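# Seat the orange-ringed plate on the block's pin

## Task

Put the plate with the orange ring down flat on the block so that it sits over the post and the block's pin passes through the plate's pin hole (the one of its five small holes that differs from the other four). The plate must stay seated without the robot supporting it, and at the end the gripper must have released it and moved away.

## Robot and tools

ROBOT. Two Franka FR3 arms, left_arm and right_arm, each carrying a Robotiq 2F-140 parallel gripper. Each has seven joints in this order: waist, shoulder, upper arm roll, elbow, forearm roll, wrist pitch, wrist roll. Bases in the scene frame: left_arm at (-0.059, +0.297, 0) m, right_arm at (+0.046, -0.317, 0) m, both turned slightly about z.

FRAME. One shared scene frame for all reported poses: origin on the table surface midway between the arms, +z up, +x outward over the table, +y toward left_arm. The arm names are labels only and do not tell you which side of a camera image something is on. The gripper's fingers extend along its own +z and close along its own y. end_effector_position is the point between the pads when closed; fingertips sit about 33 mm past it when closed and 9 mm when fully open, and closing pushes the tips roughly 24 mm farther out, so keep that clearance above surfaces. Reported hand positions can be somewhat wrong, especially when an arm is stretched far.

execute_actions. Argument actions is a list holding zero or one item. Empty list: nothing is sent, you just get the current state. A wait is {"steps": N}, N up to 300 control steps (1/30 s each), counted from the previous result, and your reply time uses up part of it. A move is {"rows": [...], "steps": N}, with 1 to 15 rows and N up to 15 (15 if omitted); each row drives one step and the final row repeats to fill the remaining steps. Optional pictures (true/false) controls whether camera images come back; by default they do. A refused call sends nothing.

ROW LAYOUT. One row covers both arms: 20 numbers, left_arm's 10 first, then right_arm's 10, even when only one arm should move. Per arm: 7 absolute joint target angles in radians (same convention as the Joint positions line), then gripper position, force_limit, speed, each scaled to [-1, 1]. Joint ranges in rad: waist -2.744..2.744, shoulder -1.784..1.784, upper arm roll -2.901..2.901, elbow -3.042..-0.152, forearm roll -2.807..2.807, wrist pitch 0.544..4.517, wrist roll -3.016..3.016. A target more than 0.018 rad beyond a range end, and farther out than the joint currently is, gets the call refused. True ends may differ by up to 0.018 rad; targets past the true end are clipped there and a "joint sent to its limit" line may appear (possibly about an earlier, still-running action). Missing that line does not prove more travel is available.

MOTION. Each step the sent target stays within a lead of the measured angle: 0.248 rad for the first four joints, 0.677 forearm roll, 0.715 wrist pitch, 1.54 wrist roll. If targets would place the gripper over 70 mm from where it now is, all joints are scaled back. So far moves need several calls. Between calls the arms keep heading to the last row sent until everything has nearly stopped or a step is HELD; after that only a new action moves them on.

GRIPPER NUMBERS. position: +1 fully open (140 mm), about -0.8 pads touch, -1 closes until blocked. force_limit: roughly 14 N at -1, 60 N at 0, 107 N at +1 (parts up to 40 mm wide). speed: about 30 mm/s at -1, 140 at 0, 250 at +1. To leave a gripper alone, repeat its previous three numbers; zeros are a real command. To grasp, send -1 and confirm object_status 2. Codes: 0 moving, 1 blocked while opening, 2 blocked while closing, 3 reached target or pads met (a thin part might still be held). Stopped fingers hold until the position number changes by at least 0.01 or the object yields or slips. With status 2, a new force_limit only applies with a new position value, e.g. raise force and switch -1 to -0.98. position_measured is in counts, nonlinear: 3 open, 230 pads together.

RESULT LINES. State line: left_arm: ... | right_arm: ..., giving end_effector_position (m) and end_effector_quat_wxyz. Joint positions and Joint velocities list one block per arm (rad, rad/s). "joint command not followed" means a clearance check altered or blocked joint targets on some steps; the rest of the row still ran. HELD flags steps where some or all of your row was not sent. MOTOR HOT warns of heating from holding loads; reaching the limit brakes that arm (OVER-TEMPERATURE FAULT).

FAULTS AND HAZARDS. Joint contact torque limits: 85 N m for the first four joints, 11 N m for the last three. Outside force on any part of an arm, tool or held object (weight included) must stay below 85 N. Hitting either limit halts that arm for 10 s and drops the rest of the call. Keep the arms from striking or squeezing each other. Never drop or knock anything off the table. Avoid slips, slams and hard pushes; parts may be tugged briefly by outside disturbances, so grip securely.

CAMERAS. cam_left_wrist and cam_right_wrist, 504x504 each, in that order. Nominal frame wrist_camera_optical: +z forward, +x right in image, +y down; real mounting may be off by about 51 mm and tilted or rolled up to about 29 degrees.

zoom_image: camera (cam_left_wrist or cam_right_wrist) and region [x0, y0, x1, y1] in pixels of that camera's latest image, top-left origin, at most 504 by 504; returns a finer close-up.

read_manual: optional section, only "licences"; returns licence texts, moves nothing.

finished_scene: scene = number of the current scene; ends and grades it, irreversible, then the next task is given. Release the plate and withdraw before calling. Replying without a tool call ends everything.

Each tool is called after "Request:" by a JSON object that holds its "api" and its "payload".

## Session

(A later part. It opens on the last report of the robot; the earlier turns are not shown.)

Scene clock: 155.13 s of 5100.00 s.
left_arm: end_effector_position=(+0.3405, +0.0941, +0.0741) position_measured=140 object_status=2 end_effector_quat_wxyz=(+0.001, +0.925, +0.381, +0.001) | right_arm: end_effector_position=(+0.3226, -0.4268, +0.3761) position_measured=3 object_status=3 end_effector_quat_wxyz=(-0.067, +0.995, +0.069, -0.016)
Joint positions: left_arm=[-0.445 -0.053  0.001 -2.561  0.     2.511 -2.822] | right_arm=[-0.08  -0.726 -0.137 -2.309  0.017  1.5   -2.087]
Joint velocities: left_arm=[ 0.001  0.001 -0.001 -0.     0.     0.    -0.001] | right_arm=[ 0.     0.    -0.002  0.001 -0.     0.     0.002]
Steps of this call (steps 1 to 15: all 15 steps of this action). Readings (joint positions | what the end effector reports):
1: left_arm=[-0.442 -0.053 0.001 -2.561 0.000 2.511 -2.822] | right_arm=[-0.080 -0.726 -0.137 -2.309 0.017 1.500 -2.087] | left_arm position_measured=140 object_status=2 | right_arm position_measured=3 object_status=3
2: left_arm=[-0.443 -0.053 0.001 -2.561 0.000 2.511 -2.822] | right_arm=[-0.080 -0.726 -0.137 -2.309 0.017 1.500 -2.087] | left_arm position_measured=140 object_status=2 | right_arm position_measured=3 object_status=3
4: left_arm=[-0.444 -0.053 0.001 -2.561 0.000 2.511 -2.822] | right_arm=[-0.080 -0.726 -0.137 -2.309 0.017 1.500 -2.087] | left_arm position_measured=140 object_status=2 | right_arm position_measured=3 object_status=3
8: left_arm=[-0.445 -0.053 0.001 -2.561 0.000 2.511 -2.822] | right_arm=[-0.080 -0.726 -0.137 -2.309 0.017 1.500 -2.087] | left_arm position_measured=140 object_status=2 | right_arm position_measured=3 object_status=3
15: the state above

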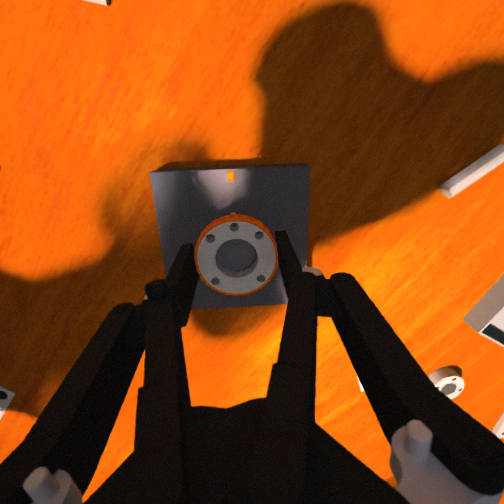

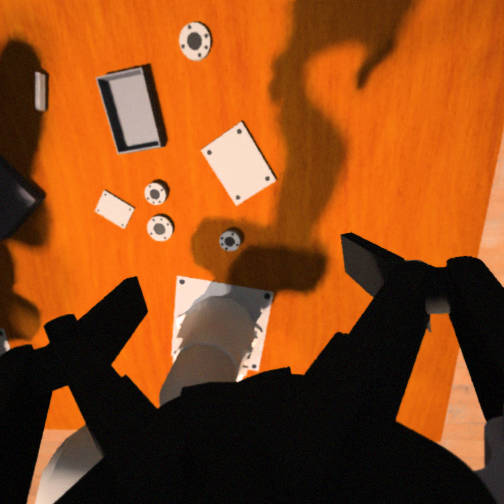

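Request:
{"api": "execute_actions", "payload": {"actions": [{"rows":[[-0.445,-0.058,0,-2.562,0,2.504,-2.817,-1,0,-0.5,-0.08,-0.726,-0.137,-2.309,0.017,1.5,-2.087,1,0,0]]}], "pictures": false}}

Request:
{"api": "execute_actions", "payload": {"actions": [{"rows":[[-0.439,-0.049,0,-2.562,0,2.507,-2.817,-1,0,-0.5,-0.08,-0.726,-0.137,-2.309,0.017,1.5,-2.087,1,0,0]]}], "pictures": false}}

Request:
{"api": "execute_actions", "payload": {"actions": [{"rows":[[-0.436,-0.049,0,-2.562,0,2.507,-2.817,-1,0,-0.5,-0.08,-0.726,-0.137,-2.309,0.017,1.5,-2.087,1,0,0]]}]}}

Request:
{"api": "zoom_image", "payload": {"camera": "cam_left_wrist", "region": [200,220,280,290]}}

Scene clock: 160.77 s of 5100.00 s.
left_arm: end_effector_position=(+0.3398, +0.0945, +0.0745) position_measured=140 object_status=2 end_effector_quat_wxyz=(+0.000, +0.925, +0.381, +0.000) | right_arm: end_effector_position=(+0.3226, -0.4268, +0.3761) position_measured=3 object_status=3 end_effector_quat_wxyz=(-0.067, +0.995, +0.069, -0.016)
Joint positions: left_arm=[-0.445 -0.055  0.001 -2.561  0.     2.507 -2.822] | right_arm=[-0.08  -0.726 -0.137 -2.309  0.017  1.5   -2.087]
Joint velocities: left_arm=[ 0.    -0.    -0.    -0.     0.    -0.002 -0.001] | right_arm=[ 0.001  0.001  0.     0.     0.    -0.001  0.002]
Steps of this call (steps 1 to 15: the robot went on to your last target; steps 16 to 90: nothing new was sent; then 2.13 s passed at rest; steps 91 to 105: all 15 steps of this action). Readings (joint positions | what the end effector reports):
91: left_arm=[-0.445 -0.054 0.001 -2.561 0.000 2.511 -2.822] | right_arm=[-0.080 -0.726 -0.137 -2.309 0.017 1.500 -2.087] | left_arm position_measured=140 object_status=2 | right_arm position_measured=3 object_status=3
92: left_arm=[-0.445 -0.054 0.001 -2.561 0.000 2.510 -2.822] | right_arm=[-0.080 -0.726 -0.137 -2.309 0.017 1.500 -2.087] | left_arm position_measured=140 object_status=2 | right_arm position_measured=3 object_status=3
94: left_arm=[-0.445 -0.055 0.001 -2.561 0.000 2.509 -2.822] | right_arm=[-0.080 -0.726 -0.137 -2.309 0.017 1.500 -2.087] | left_arm position_measured=140 object_status=2 | right_arm position_measured=3 object_status=3
98: left_arm=[-0.445 -0.055 0.001 -2.561 0.000 2.508 -2.822] | right_arm=[-0.080 -0.726 -0.137 -2.309 0.017 1.500 -2.087] | left_arm position_measured=140 object_status=2 | right_arm position_measured=3 object_status=3
105: the state above

Scene clock: 161.27 s of 5100.00 s.
left_arm: end_effector_position=(+0.3399, +0.0957, +0.0737) position_measured=140 object_status=2 end_effector_quat_wxyz=(-0.000, +0.924, +0.382, -0.000) | right_arm: end_effector_position=(+0.3226, -0.4268, +0.3761) position_measured=3 object_status=3 end_effector_quat_wxyz=(-0.067, +0.995, +0.069, -0.016)
Joint positions: left_arm=[-0.442 -0.053  0.    -2.561  0.     2.507 -2.822] | right_arm=[-0.08  -0.726 -0.137 -2.309  0.017  1.5   -2.087]
Joint velocities: left_arm=[ 0.002 -0.     0.001  0.     0.    -0.    -0.   ] | right_arm=[ 0.001 -0.     0.     0.001 -0.001  0.    -0.   ]
Steps of this call (steps 1 to 15: all 15 steps of this action). Readings (joint positions | what the end effector reports):
1: left_arm=[-0.444 -0.055 0.000 -2.561 0.000 2.507 -2.822] | right_arm=[-0.080 -0.726 -0.137 -2.309 0.017 1.500 -2.087] | left_arm position_measured=140 object_status=2 | right_arm position_measured=3 object_status=3
2: left_arm=[-0.443 -0.054 0.000 -2.561 0.000 2.507 -2.822] | right_arm=[-0.080 -0.726 -0.137 -2.309 0.017 1.500 -2.087] | left_arm position_measured=140 object_status=2 | right_arm position_measured=3 object_status=3
4: left_arm=[-0.442 -0.053 0.000 -2.561 0.000 2.507 -2.822] | right_arm=[-0.080 -0.726 -0.137 -2.309 0.017 1.500 -2.087] | left_arm position_measured=140 object_status=2 | right_arm position_measured=3 object_status=3
8: left_arm=[-0.442 -0.053 0.000 -2.561 0.000 2.507 -2.822] | right_arm=[-0.080 -0.726 -0.137 -2.309 0.017 1.500 -2.087] | left_arm position_measured=140 object_status=2 | right_arm position_measured=3 object_status=3
15: the state above

Scene clock: 161.77 s of 5100.00 s.
left_arm: end_effector_position=(+0.3402, +0.0959, +0.0737) position_measured=140 object_status=2 end_effector_quat_wxyz=(-0.000, +0.924, +0.383, -0.000) | right_arm: end_effector_position=(+0.3226, -0.4268, +0.3761) position_measured=3 object_status=3 end_effector_quat_wxyz=(-0.067, +0.995, +0.069, -0.016)
Joint positions: left_arm=[-0.441 -0.053 -0.    -2.561  0.     2.508 -2.822] | right_arm=[-0.08  -0.726 -0.137 -2.309  0.017  1.5   -2.087]
Joint velocities: left_arm=[-0.001 -0.     0.     0.001  0.001  0.001  0.001] | right_arm=[-0.    -0.    -0.001  0.001  0.     0.001  0.001]
Steps of this call (steps 1 to 15: all 15 steps of this action). Readings (joint positions | what the end effector reports):
1: left_arm=[-0.442 -0.053 0.000 -2.561 0.000 2.507 -2.822] | right_arm=[-0.080 -0.726 -0.137 -2.309 0.017 1.500 -2.087] | left_arm position_measured=140 object_status=2 | right_arm position_measured=3 object_status=3
2: left_arm=[-0.441 -0.053 0.000 -2.561 0.000 2.508 -2.822] | right_arm=[-0.080 -0.726 -0.137 -2.309 0.017 1.500 -2.087] | left_arm position_measured=140 object_status=2 | right_arm position_measured=3 object_status=3
4: left_arm=[-0.441 -0.053 0.000 -2.561 0.000 2.508 -2.822] | right_arm=[-0.080 -0.726 -0.137 -2.309 0.017 1.500 -2.087] | left_arm position_measured=140 object_status=2 | right_arm position_measured=3 object_status=3
8: left_arm=[-0.441 -0.053 0.000 -2.561 0.000 2.508 -2.822] | right_arm=[-0.080 -0.726 -0.137 -2.309 0.017 1.500 -2.087] | left_arm position_measured=140 object_status=2 | right_arm position_measured=3 object_status=3
15: the state above

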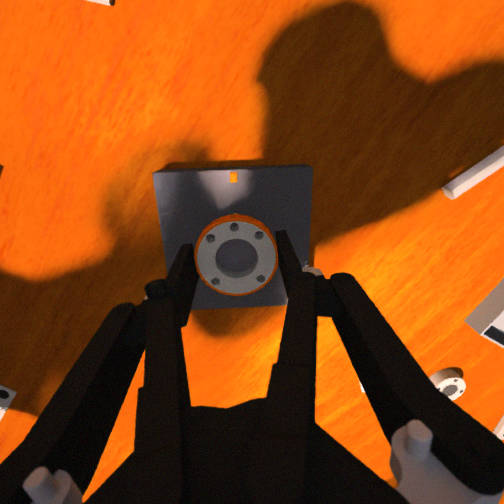

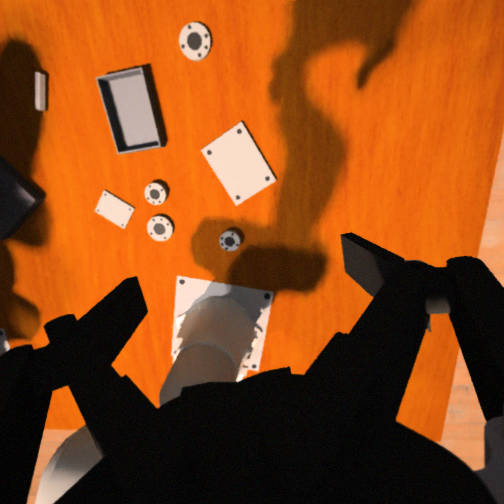

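Region (200, 220, 280, 290) of cam_left_wrist's 504x504 image, scaled by 6.300, with more detail than that image has; it fills the top 441 rows of this view, and the rest is white.

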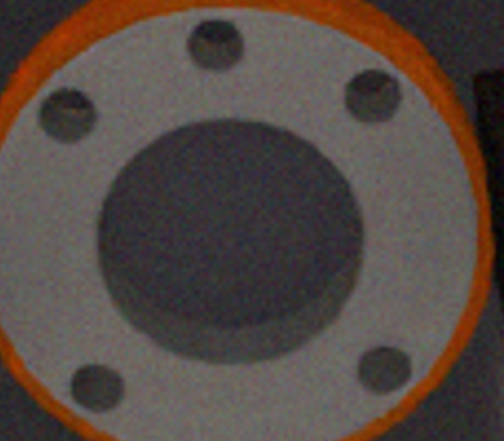

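It caught laterally; relieving the side load and pressing down.

Request:
{"api": "execute_actions", "payload": {"actions": [{"rows":[[-0.442,-0.04,0,-2.564,0,2.517,-2.817,-1,0,-0.5,-0.08,-0.726,-0.137,-2.309,0.017,1.5,-2.087,1,0,0]]}], "pictures": false}}

Request:
{"api": "execute_actions", "payload": {"actions": [{"rows":[[-0.447,-0.04,0,-2.564,0,2.512,-2.817,-1,0,-0.5,-0.08,-0.726,-0.137,-2.309,0.017,1.5,-2.087,1,0,0]]}], "pictures": false}}

Scene clock: 165.83 s of 5100.00 s.
left_arm: end_effector_position=(+0.3401, +0.0957, +0.0699) position_measured=140 object_status=2 end_effector_quat_wxyz=(-0.001, +0.924, +0.382, -0.001) | right_arm: end_effector_position=(+0.3226, -0.4268, +0.3761) position_measured=3 object_status=3 end_effector_quat_wxyz=(-0.067, +0.995, +0.069, -0.016)
Joint positions: left_arm=[-0.441 -0.043 -0.    -2.561  0.     2.516 -2.822] | right_arm=[-0.08  -0.726 -0.137 -2.309  0.017  1.5   -2.087]
Joint velocities: left_arm=[ 0.     0.001  0.    -0.001  0.     0.001 -0.   ] | right_arm=[ 0.001  0.001 -0.     0.    -0.001 -0.002 -0.001]
Steps of this call (steps 1 to 15: the robot went on to your last target; steps 16 to 90: nothing new was sent; then 0.57 s passed at rest; steps 91 to 105: all 15 steps of this action). Readings (joint positions | what the end effector reports):
91: left_arm=[-0.441 -0.052 -0.000 -2.561 0.000 2.509 -2.822] | right_arm=[-0.080 -0.726 -0.137 -2.309 0.017 1.500 -2.087] | left_arm position_measured=140 object_status=2 | right_arm position_measured=3 object_status=3
92: left_arm=[-0.441 -0.050 -0.000 -2.561 0.000 2.510 -2.822] | right_arm=[-0.080 -0.726 -0.137 -2.309 0.017 1.500 -2.087] | left_arm position_measured=140 object_status=2 | right_arm position_measured=3 object_status=3
94: left_arm=[-0.441 -0.046 -0.000 -2.561 0.000 2.513 -2.822] | right_arm=[-0.080 -0.726 -0.137 -2.309 0.017 1.500 -2.087] | left_arm position_measured=140 object_status=2 | right_arm position_measured=3 object_status=3
98: left_arm=[-0.441 -0.044 -0.000 -2.561 0.000 2.515 -2.822] | right_arm=[-0.080 -0.726 -0.137 -2.309 0.017 1.500 -2.087] | left_arm position_measured=140 object_status=2 | right_arm position_measured=3 object_status=3
105: the state above

Scene clock: 166.33 s of 5100.00 s.
left_arm: end_effector_position=(+0.3399, +0.0955, +0.0699) position_measured=140 object_status=2 end_effector_quat_wxyz=(-0.001, +0.924, +0.382, -0.001) | right_arm: end_effector_position=(+0.3226, -0.4268, +0.3761) position_measured=3 object_status=3 end_effector_quat_wxyz=(-0.067, +0.995, +0.069, -0.016)
Joint positions: left_arm=[-0.442 -0.043  0.    -2.561  0.     2.516 -2.822] | right_arm=[-0.08  -0.726 -0.137 -2.309  0.017  1.5   -2.087]
Joint velocities: left_arm=[ 0.001 -0.001  0.     0.001  0.001  0.     0.001] | right_arm=[ 0.     0.     0.002 -0.     0.001 -0.001 -0.001]
Steps of this call (steps 1 to 15: all 15 steps of this action). Readings (joint positions | what the end effector reports):
1: left_arm=[-0.442 -0.043 -0.000 -2.561 0.000 2.516 -2.822] | right_arm=[-0.080 -0.726 -0.137 -2.309 0.017 1.500 -2.087] | left_arm position_measured=140 object_status=2 | right_arm position_measured=3 object_status=3
2: left_arm=[-0.442 -0.043 -0.000 -2.561 0.000 2.516 -2.822] | right_arm=[-0.080 -0.726 -0.137 -2.309 0.017 1.500 -2.087] | left_arm position_measured=140 object_status=2 | right_arm position_measured=3 object_status=3
4: left_arm=[-0.442 -0.043 0.000 -2.561 0.000 2.516 -2.822] | right_arm=[-0.080 -0.726 -0.137 -2.309 0.017 1.500 -2.087] | left_arm position_measured=140 object_status=2 | right_arm position_measured=3 object_status=3
8: left_arm=[-0.442 -0.043 0.000 -2.561 0.000 2.516 -2.822] | right_arm=[-0.080 -0.726 -0.137 -2.309 0.017 1.500 -2.087] | left_arm position_measured=140 object_status=2 | right_arm position_measured=3 object_status=3
15: the state above

Request:
{"api": "execute_actions", "payload": {"actions": [{"rows":[[-0.442,-0.022,0,-2.568,0,2.543,-2.817,-1,0,-0.5,-0.08,-0.726,-0.137,-2.309,0.017,1.5,-2.087,1,0,0]]}]}}

Request:
{"api": "zoom_image", "payload": {"camera": "cam_left_wrist", "region": [180,170,300,290]}}

Scene clock: 170.03 s of 5100.00 s.
left_arm: end_effector_position=(+0.3400, +0.0956, +0.0622) position_measured=140 object_status=2 end_effector_quat_wxyz=(-0.000, +0.924, +0.382, -0.000) | right_arm: end_effector_position=(+0.3226, -0.4268, +0.3761) position_measured=3 object_status=3 end_effector_quat_wxyz=(-0.067, +0.995, +0.069, -0.016)
Joint positions: left_arm=[-0.442 -0.025  0.    -2.566  0.     2.54  -2.822] | right_arm=[-0.08  -0.726 -0.137 -2.309  0.017  1.5   -2.087]
Joint velocities: left_arm=[ 0.001  0.     0.    -0.001  0.     0.004 -0.   ] | right_arm=[-0.     0.    -0.001  0.001 -0.001 -0.001  0.   ]
Steps of this call (steps 1 to 15: the robot went on to your last target; steps 16 to 90: nothing new was sent; then 0.20 s passed at rest; steps 91 to 105: all 15 steps of this action). Readings (joint positions | what the end effector reports):
91: left_arm=[-0.442 -0.041 0.000 -2.562 0.000 2.519 -2.822] | right_arm=[-0.080 -0.726 -0.137 -2.309 0.017 1.500 -2.087] | left_arm position_measured=140 object_status=2 | right_arm position_measured=3 object_status=3
92: left_arm=[-0.442 -0.036 0.000 -2.562 0.000 2.524 -2.822] | right_arm=[-0.080 -0.726 -0.137 -2.309 0.017 1.500 -2.087] | left_arm position_measured=140 object_status=2 | right_arm position_measured=3 object_status=3
94: left_arm=[-0.442 -0.029 0.000 -2.563 0.000 2.531 -2.822] | right_arm=[-0.080 -0.726 -0.137 -2.309 0.017 1.500 -2.087] | left_arm position_measured=140 object_status=2 | right_arm position_measured=3 object_status=3
98: left_arm=[-0.442 -0.026 0.000 -2.565 0.000 2.537 -2.822] | right_arm=[-0.080 -0.726 -0.137 -2.309 0.017 1.500 -2.087] | left_arm position_measured=140 object_status=2 | right_arm position_measured=3 object_status=3
105: the state above

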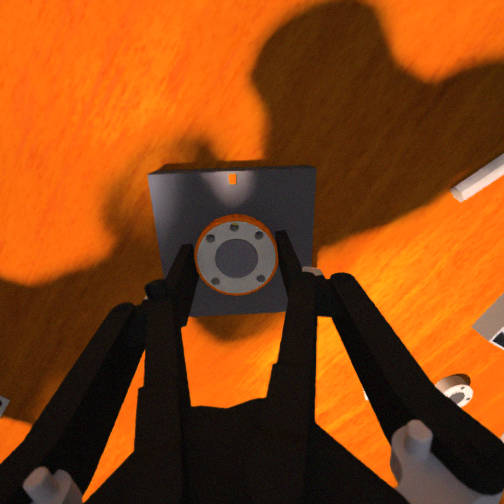

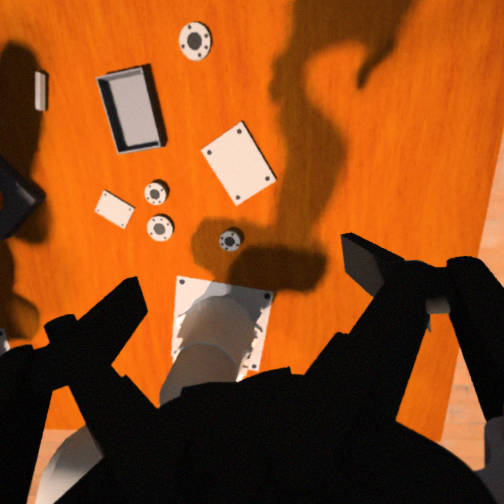

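Region (180, 170, 300, 290) of cam_left_wrist's 504x504 image, scaled by 4.200, with more detail than that image has.

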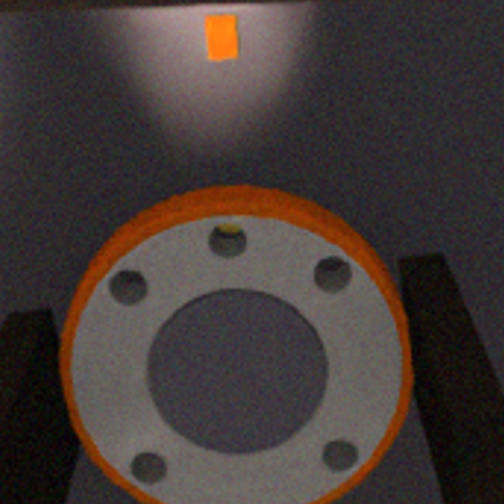

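Request:
{"api": "execute_actions", "payload": {"actions": [{"rows":[[-0.442,-0.002,0,-2.572,0,2.567,-2.817,-1,0,-0.5,-0.08,-0.726,-0.137,-2.309,0.017,1.5,-2.087,1,0,0]]}]}}

Request:
{"api": "zoom_image", "payload": {"camera": "cam_left_wrist", "region": [180,170,300,290]}}

Scene clock: 174.13 s of 5100.00 s.
left_arm: end_effector_position=(+0.3401, +0.0956, +0.0594) position_measured=140 object_status=2 end_effector_quat_wxyz=(-0.001, +0.925, +0.381, -0.000) | right_arm: end_effector_position=(+0.3226, -0.4268, +0.3761) position_measured=3 object_status=3 end_effector_quat_wxyz=(-0.067, +0.995, +0.069, -0.016)
Joint positions: left_arm=[-0.442 -0.018  0.    -2.567  0.     2.547 -2.82 ] | right_arm=[-0.08  -0.726 -0.137 -2.309  0.017  1.5   -2.087]
Joint velocities: left_arm=[-0.001  0.001  0.     0.002  0.002 -0.001  0.   ] | right_arm=[ 0.001  0.    -0.     0.002  0.001 -0.     0.   ]
Steps of this call (steps 1 to 15: the robot went on to your last target; steps 16 to 90: nothing new was sent; then 0.60 s passed at rest; steps 91 to 105: all 15 steps of this action). Readings (joint positions | what the end effector reports):
91: left_arm=[-0.442 -0.022 0.000 -2.567 0.000 2.543 -2.822] | right_arm=[-0.080 -0.726 -0.137 -2.309 0.017 1.500 -2.087] | left_arm position_measured=140 object_status=2 | right_arm position_measured=3 object_status=3
92: left_arm=[-0.442 -0.018 0.000 -2.567 0.000 2.548 -2.822] | right_arm=[-0.080 -0.726 -0.137 -2.309 0.017 1.500 -2.087] | left_arm position_measured=140 object_status=2 | right_arm position_measured=3 object_status=3
94: left_arm=[-0.442 -0.018 0.000 -2.567 0.000 2.547 -2.821] | right_arm=[-0.080 -0.726 -0.137 -2.309 0.017 1.500 -2.087] | left_arm position_measured=140 object_status=2 | right_arm position_measured=3 object_status=3
98: left_arm=[-0.442 -0.018 0.000 -2.567 0.000 2.547 -2.820] | right_arm=[-0.080 -0.726 -0.137 -2.309 0.017 1.500 -2.087] | left_arm position_measured=140 object_status=2 | right_arm position_measured=3 object_status=3
105: the state above

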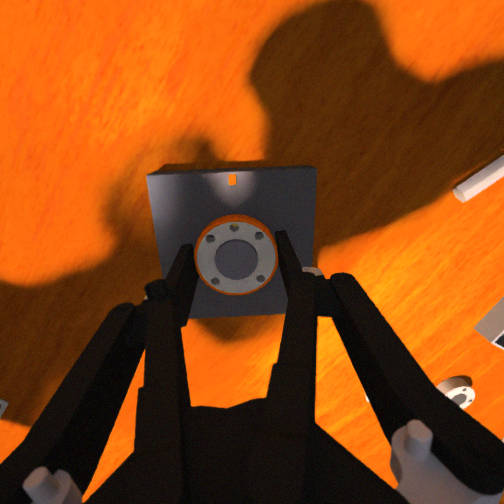

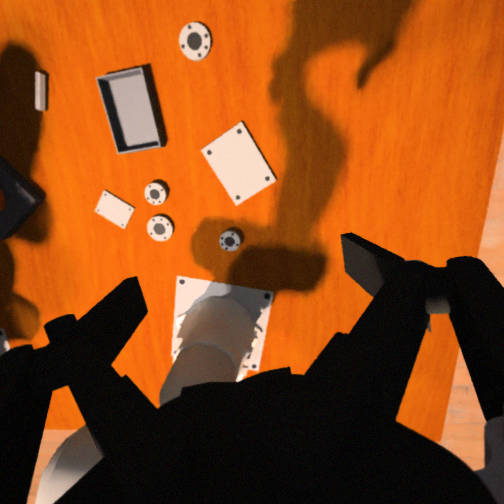

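Region (180, 170, 300, 290) of cam_left_wrist's 504x504 image, scaled by 4.200, with more detail than that image has.

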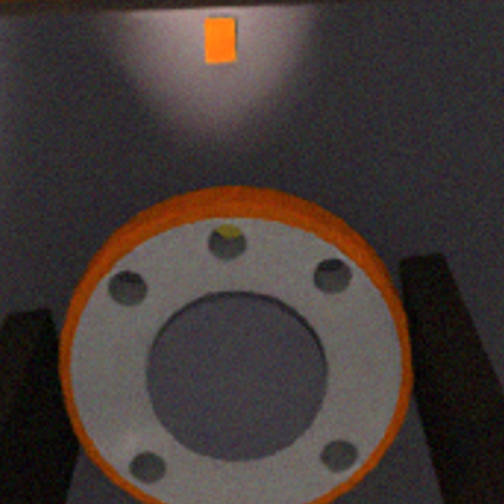

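Request:
{"api": "execute_actions", "payload": {"actions": [{"rows":[[-0.442,-0.012,0,-2.569,0,2.553,-2.85,-1,0,-0.5,-0.08,-0.726,-0.137,-2.309,0.017,1.5,-2.087,1,0,0]]}], "pictures": false}}

Request:
{"api": "execute_actions", "payload": {"actions": [{"rows":[[-0.442,-0.012,0,-2.569,0,2.553,-2.78,-1,0,-0.5,-0.08,-0.726,-0.137,-2.309,0.017,1.5,-2.087,1,0,0]]}], "pictures": false}}

Request:
{"api": "execute_actions", "payload": {"actions": [{"rows":[[-0.442,-0.02,0,-2.567,0,2.547,-2.82,0.3,0,0,-0.08,-0.726,-0.137,-2.309,0.017,1.5,-2.087,1,0,0]]}]}}

Request:
{"api": "zoom_image", "payload": {"camera": "cam_left_wrist", "region": [170,180,310,310]}}

Scene clock: 179.80 s of 5100.00 s.
left_arm: end_effector_position=(+0.3401, +0.0957, +0.0595) position_measured=140 object_status=2 end_effector_quat_wxyz=(-0.001, +0.923, +0.384, -0.000) | right_arm: end_effector_position=(+0.3226, -0.4268, +0.3761) position_measured=3 object_status=3 end_effector_quat_wxyz=(-0.067, +0.995, +0.069, -0.016)
Joint positions: left_arm=[-0.442 -0.018  0.    -2.567  0.001  2.547 -2.826] | right_arm=[-0.08  -0.726 -0.137 -2.309  0.017  1.5   -2.087]
Joint velocities: left_arm=[ 0.001  0.001  0.001 -0.001  0.001  0.002 -0.001] | right_arm=[ 0.001  0.001 -0.001  0.001 -0.     0.001 -0.001]
Steps of this call (steps 1 to 15: the robot went on to your last target; steps 16 to 90: nothing new was sent; then 2.17 s passed at rest; steps 91 to 105: all 15 steps of this action). Readings (joint positions | what the end effector reports):
91: left_arm=[-0.442 -0.018 0.000 -2.567 0.000 2.547 -2.822] | right_arm=[-0.080 -0.726 -0.137 -2.309 0.017 1.500 -2.087] | left_arm position_measured=140 object_status=2 | right_arm position_measured=3 object_status=3
92: left_arm=[-0.442 -0.018 0.000 -2.567 0.000 2.547 -2.823] | right_arm=[-0.080 -0.726 -0.137 -2.309 0.017 1.500 -2.087] | left_arm position_measured=140 object_status=2 | right_arm position_measured=3 object_status=3
94: left_arm=[-0.442 -0.018 0.000 -2.567 0.000 2.547 -2.824] | right_arm=[-0.080 -0.726 -0.137 -2.309 0.017 1.500 -2.087] | left_arm position_measured=140 object_status=2 | right_arm position_measured=3 object_status=3
98: left_arm=[-0.442 -0.018 0.000 -2.567 0.001 2.547 -2.826] | right_arm=[-0.080 -0.726 -0.137 -2.309 0.017 1.500 -2.087] | left_arm position_measured=140 object_status=2 | right_arm position_measured=3 object_status=3
105: the state above

Scene clock: 180.30 s of 5100.00 s.
left_arm: end_effector_position=(+0.3400, +0.0957, +0.0580) position_measured=140 object_status=2 end_effector_quat_wxyz=(-0.001, +0.929, +0.369, -0.001) | right_arm: end_effector_position=(+0.3226, -0.4268, +0.3761) position_measured=3 object_status=3 end_effector_quat_wxyz=(-0.067, +0.995, +0.069, -0.016)
Joint positions: left_arm=[-0.442 -0.015  0.    -2.567  0.001  2.551 -2.794] | right_arm=[-0.08  -0.726 -0.137 -2.309  0.017  1.5   -2.087]
Joint velocities: left_arm=[-0.001  0.002  0.     0.    -0.     0.     0.024] | right_arm=[0.001 0.    0.001 0.001 0.    0.    0.001]
Steps of this call (steps 1 to 15: all 15 steps of this action). Readings (joint positions | what the end effector reports):
1: left_arm=[-0.442 -0.018 0.000 -2.567 0.001 2.547 -2.821] | right_arm=[-0.080 -0.726 -0.137 -2.309 0.017 1.500 -2.087] | left_arm position_measured=140 object_status=2 | right_arm position_measured=3 object_status=3
2: left_arm=[-0.442 -0.018 0.000 -2.567 0.001 2.547 -2.818] | right_arm=[-0.080 -0.726 -0.137 -2.309 0.017 1.500 -2.087] | left_arm position_measured=140 object_status=2 | right_arm position_measured=3 object_status=3
4: left_arm=[-0.442 -0.017 0.000 -2.567 0.001 2.548 -2.811] | right_arm=[-0.080 -0.726 -0.137 -2.309 0.017 1.500 -2.087] | left_arm position_measured=140 object_status=2 | right_arm position_measured=3 object_status=3
8: left_arm=[-0.442 -0.015 0.000 -2.567 0.001 2.550 -2.802] | right_arm=[-0.080 -0.726 -0.137 -2.309 0.017 1.500 -2.087] | left_arm position_measured=140 object_status=2 | right_arm position_measured=3 object_status=3
15: the state above

Scene clock: 180.80 s of 5100.00 s.
left_arm: end_effector_position=(+0.3406, +0.0954, +0.0593) position_measured=91 object_status=3 end_effector_quat_wxyz=(+0.000, +0.927, +0.376, +0.000) | right_arm: end_effector_position=(+0.3226, -0.4268, +0.3761) position_measured=3 object_status=3 end_effector_quat_wxyz=(-0.067, +0.995, +0.069, -0.016)
Joint positions: left_arm=[-0.442 -0.018  0.    -2.567  0.001  2.55  -2.81 ] | right_arm=[-0.08  -0.726 -0.137 -2.309  0.017  1.5   -2.087]
Joint velocities: left_arm=[-0.001 -0.001  0.    -0.001 -0.     0.002 -0.012] | right_arm=[ 0.    -0.     0.001  0.    -0.    -0.    -0.002]
Steps of this call (steps 1 to 15: all 15 steps of this action). Readings (joint positions | what the end effector reports):
1: left_arm=[-0.442 -0.015 0.000 -2.567 0.001 2.550 -2.796] | right_arm=[-0.080 -0.726 -0.137 -2.309 0.017 1.500 -2.087] | left_arm position_measured=140 object_status=0 | right_arm position_measured=3 object_status=3
2: left_arm=[-0.442 -0.015 0.000 -2.567 0.001 2.550 -2.798] | right_arm=[-0.080 -0.726 -0.137 -2.309 0.017 1.500 -2.087] | left_arm position_measured=139 object_status=0 | right_arm position_measured=3 object_status=3
4: left_arm=[-0.442 -0.017 0.000 -2.567 0.001 2.550 -2.801] | right_arm=[-0.080 -0.726 -0.137 -2.309 0.017 1.500 -2.087] | left_arm position_measured=118 object_status=0 | right_arm position_measured=3 object_status=3
8: left_arm=[-0.442 -0.018 0.000 -2.567 0.001 2.550 -2.805] | right_arm=[-0.080 -0.726 -0.137 -2.309 0.017 1.500 -2.087] | left_arm position_measured=92 object_status=0 | right_arm position_measured=3 object_status=3
15: the state above

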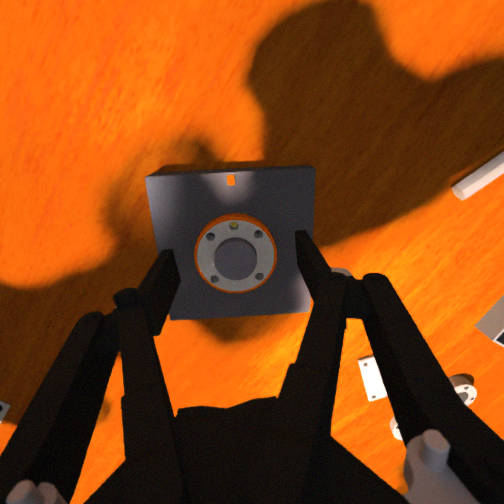

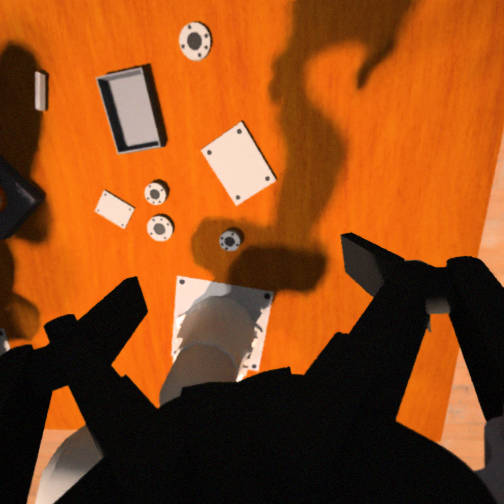

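Region (170, 180, 310, 310) of cam_left_wrist's 504x504 image, scaled by 3.600, with more detail than that image has; it fills the top 468 rows of this view, and the rest is white.

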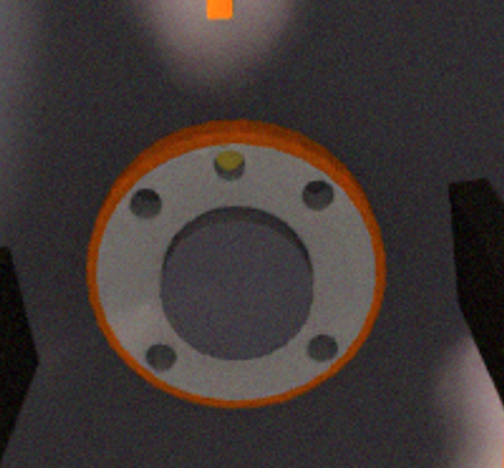

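The plate dropped onto the pin. Retreating.

Request:
{"api": "execute_actions", "payload": {"actions": [{"rows":[[-0.442,-0.4,0,-2.5,0,2.1,-2.82,0.3,0,0,-0.08,-0.726,-0.137,-2.309,0.017,1.5,-2.087,1,0,0]]}], "pictures": false}}

Request:
{"api": "execute_actions", "payload": {"actions": [{"steps":20}]}}

Request:
{"api": "finished_scene", "payload": {"scene": 1}}

Scene clock: 184.50 s of 5100.00 s.
left_arm: end_effector_position=(+0.3227, +0.1044, +0.2206) position_measured=91 object_status=3 end_effector_quat_wxyz=(+0.016, +0.926, +0.378, +0.014) | right_arm: end_effector_position=(+0.3226, -0.4268, +0.3761) position_measured=3 object_status=3 end_effector_quat_wxyz=(-0.067, +0.995, +0.069, -0.016)
Joint positions: left_arm=[-0.442 -0.401  0.    -2.497  0.001  2.139 -2.814] | right_arm=[-0.08  -0.726 -0.137 -2.309  0.017  1.5   -2.087]
Joint velocities: left_arm=[ 0.001  0.001  0.001 -0.037 -0.    -0.225  0.002] | right_arm=[ 0.    -0.    -0.     0.    -0.     0.001 -0.   ]
Steps of this call (steps 1 to 15: the robot went on to your last target; steps 16 to 90: nothing new was sent; then 0.20 s passed at rest; steps 91 to 105: all 15 steps of this action). Readings (joint positions | what the end effector reports):
91: left_arm=[-0.442 -0.037 0.000 -2.565 0.001 2.504 -2.814] | right_arm=[-0.080 -0.726 -0.137 -2.309 0.017 1.500 -2.087] | left_arm position_measured=91 object_status=3 | right_arm position_measured=3 object_status=3
92: left_arm=[-0.442 -0.079 0.000 -2.560 0.001 2.455 -2.814] | right_arm=[-0.080 -0.726 -0.137 -2.309 0.017 1.500 -2.087] | left_arm position_measured=91 object_status=3 | right_arm position_measured=3 object_status=3
94: left_arm=[-0.442 -0.175 0.000 -2.540 0.001 2.377 -2.814] | right_arm=[-0.080 -0.726 -0.137 -2.309 0.017 1.500 -2.087] | left_arm position_measured=91 object_status=3 | right_arm position_measured=3 object_status=3
98: left_arm=[-0.442 -0.357 0.000 -2.501 0.001 2.242 -2.814] | right_arm=[-0.080 -0.726 -0.137 -2.309 0.017 1.500 -2.087] | left_arm position_measured=91 object_status=3 | right_arm position_measured=3 object_status=3
105: the state above

Scene clock: 185.17 s of 5100.00 s.
left_arm: end_effector_position=(+0.3121, +0.1098, +0.2164) position_measured=91 object_status=3 end_effector_quat_wxyz=(+0.002, +0.926, +0.378, +0.002) | right_arm: end_effector_position=(+0.3226, -0.4268, +0.3761) position_measured=3 object_status=3 end_effector_quat_wxyz=(-0.067, +0.995, +0.069, -0.016)
Joint positions: left_arm=[-0.442 -0.401  0.    -2.499  0.001  2.104 -2.814] | right_arm=[-0.08  -0.726 -0.137 -2.309  0.017  1.5   -2.087]
Joint velocities: left_arm=[-0.     0.     0.    -0.002  0.001 -0.004  0.001] | right_arm=[ 0.001  0.001  0.     0.    -0.     0.     0.   ]
Steps of this call (steps 1 to 20: the robot went on to your last target). Readings (joint positions | what the end effector reports):
1: left_arm=[-0.442 -0.401 0.000 -2.498 0.001 2.133 -2.814] | right_arm=[-0.080 -0.726 -0.137 -2.309 0.017 1.500 -2.087] | left_arm position_measured=91 object_status=3 | right_arm position_measured=3 object_status=3
2: left_arm=[-0.442 -0.401 0.000 -2.498 0.001 2.127 -2.814] | right_arm=[-0.080 -0.726 -0.137 -2.309 0.017 1.500 -2.087] | left_arm position_measured=91 object_status=3 | right_arm position_measured=3 object_status=3
4: left_arm=[-0.442 -0.401 0.000 -2.499 0.001 2.119 -2.814] | right_arm=[-0.080 -0.726 -0.137 -2.309 0.017 1.500 -2.087] | left_arm position_measured=91 object_status=3 | right_arm position_measured=3 object_status=3
8: left_arm=[-0.442 -0.401 0.000 -2.499 0.001 2.110 -2.814] | right_arm=[-0.080 -0.726 -0.137 -2.309 0.017 1.500 -2.087] | left_arm position_measured=91 object_status=3 | right_arm position_measured=3 object_status=3
20: the state above

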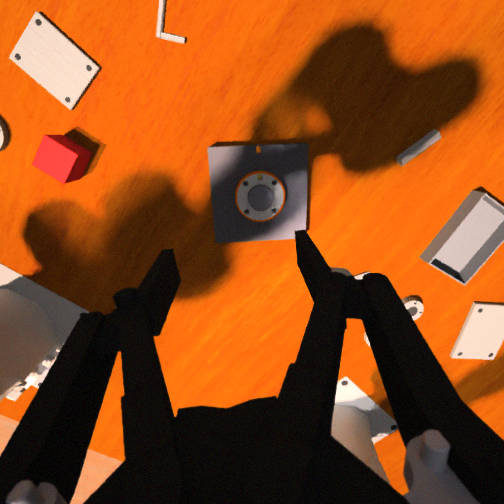

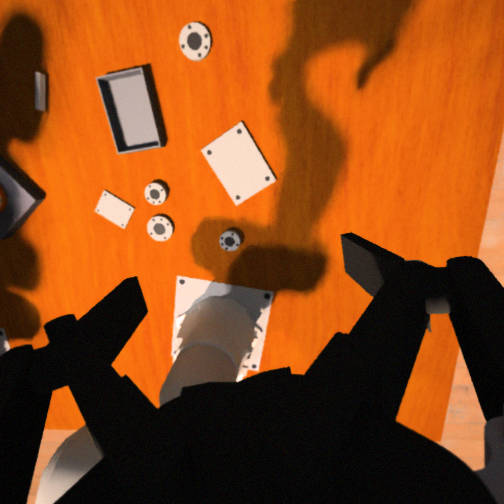

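The scene is finished: the task was done.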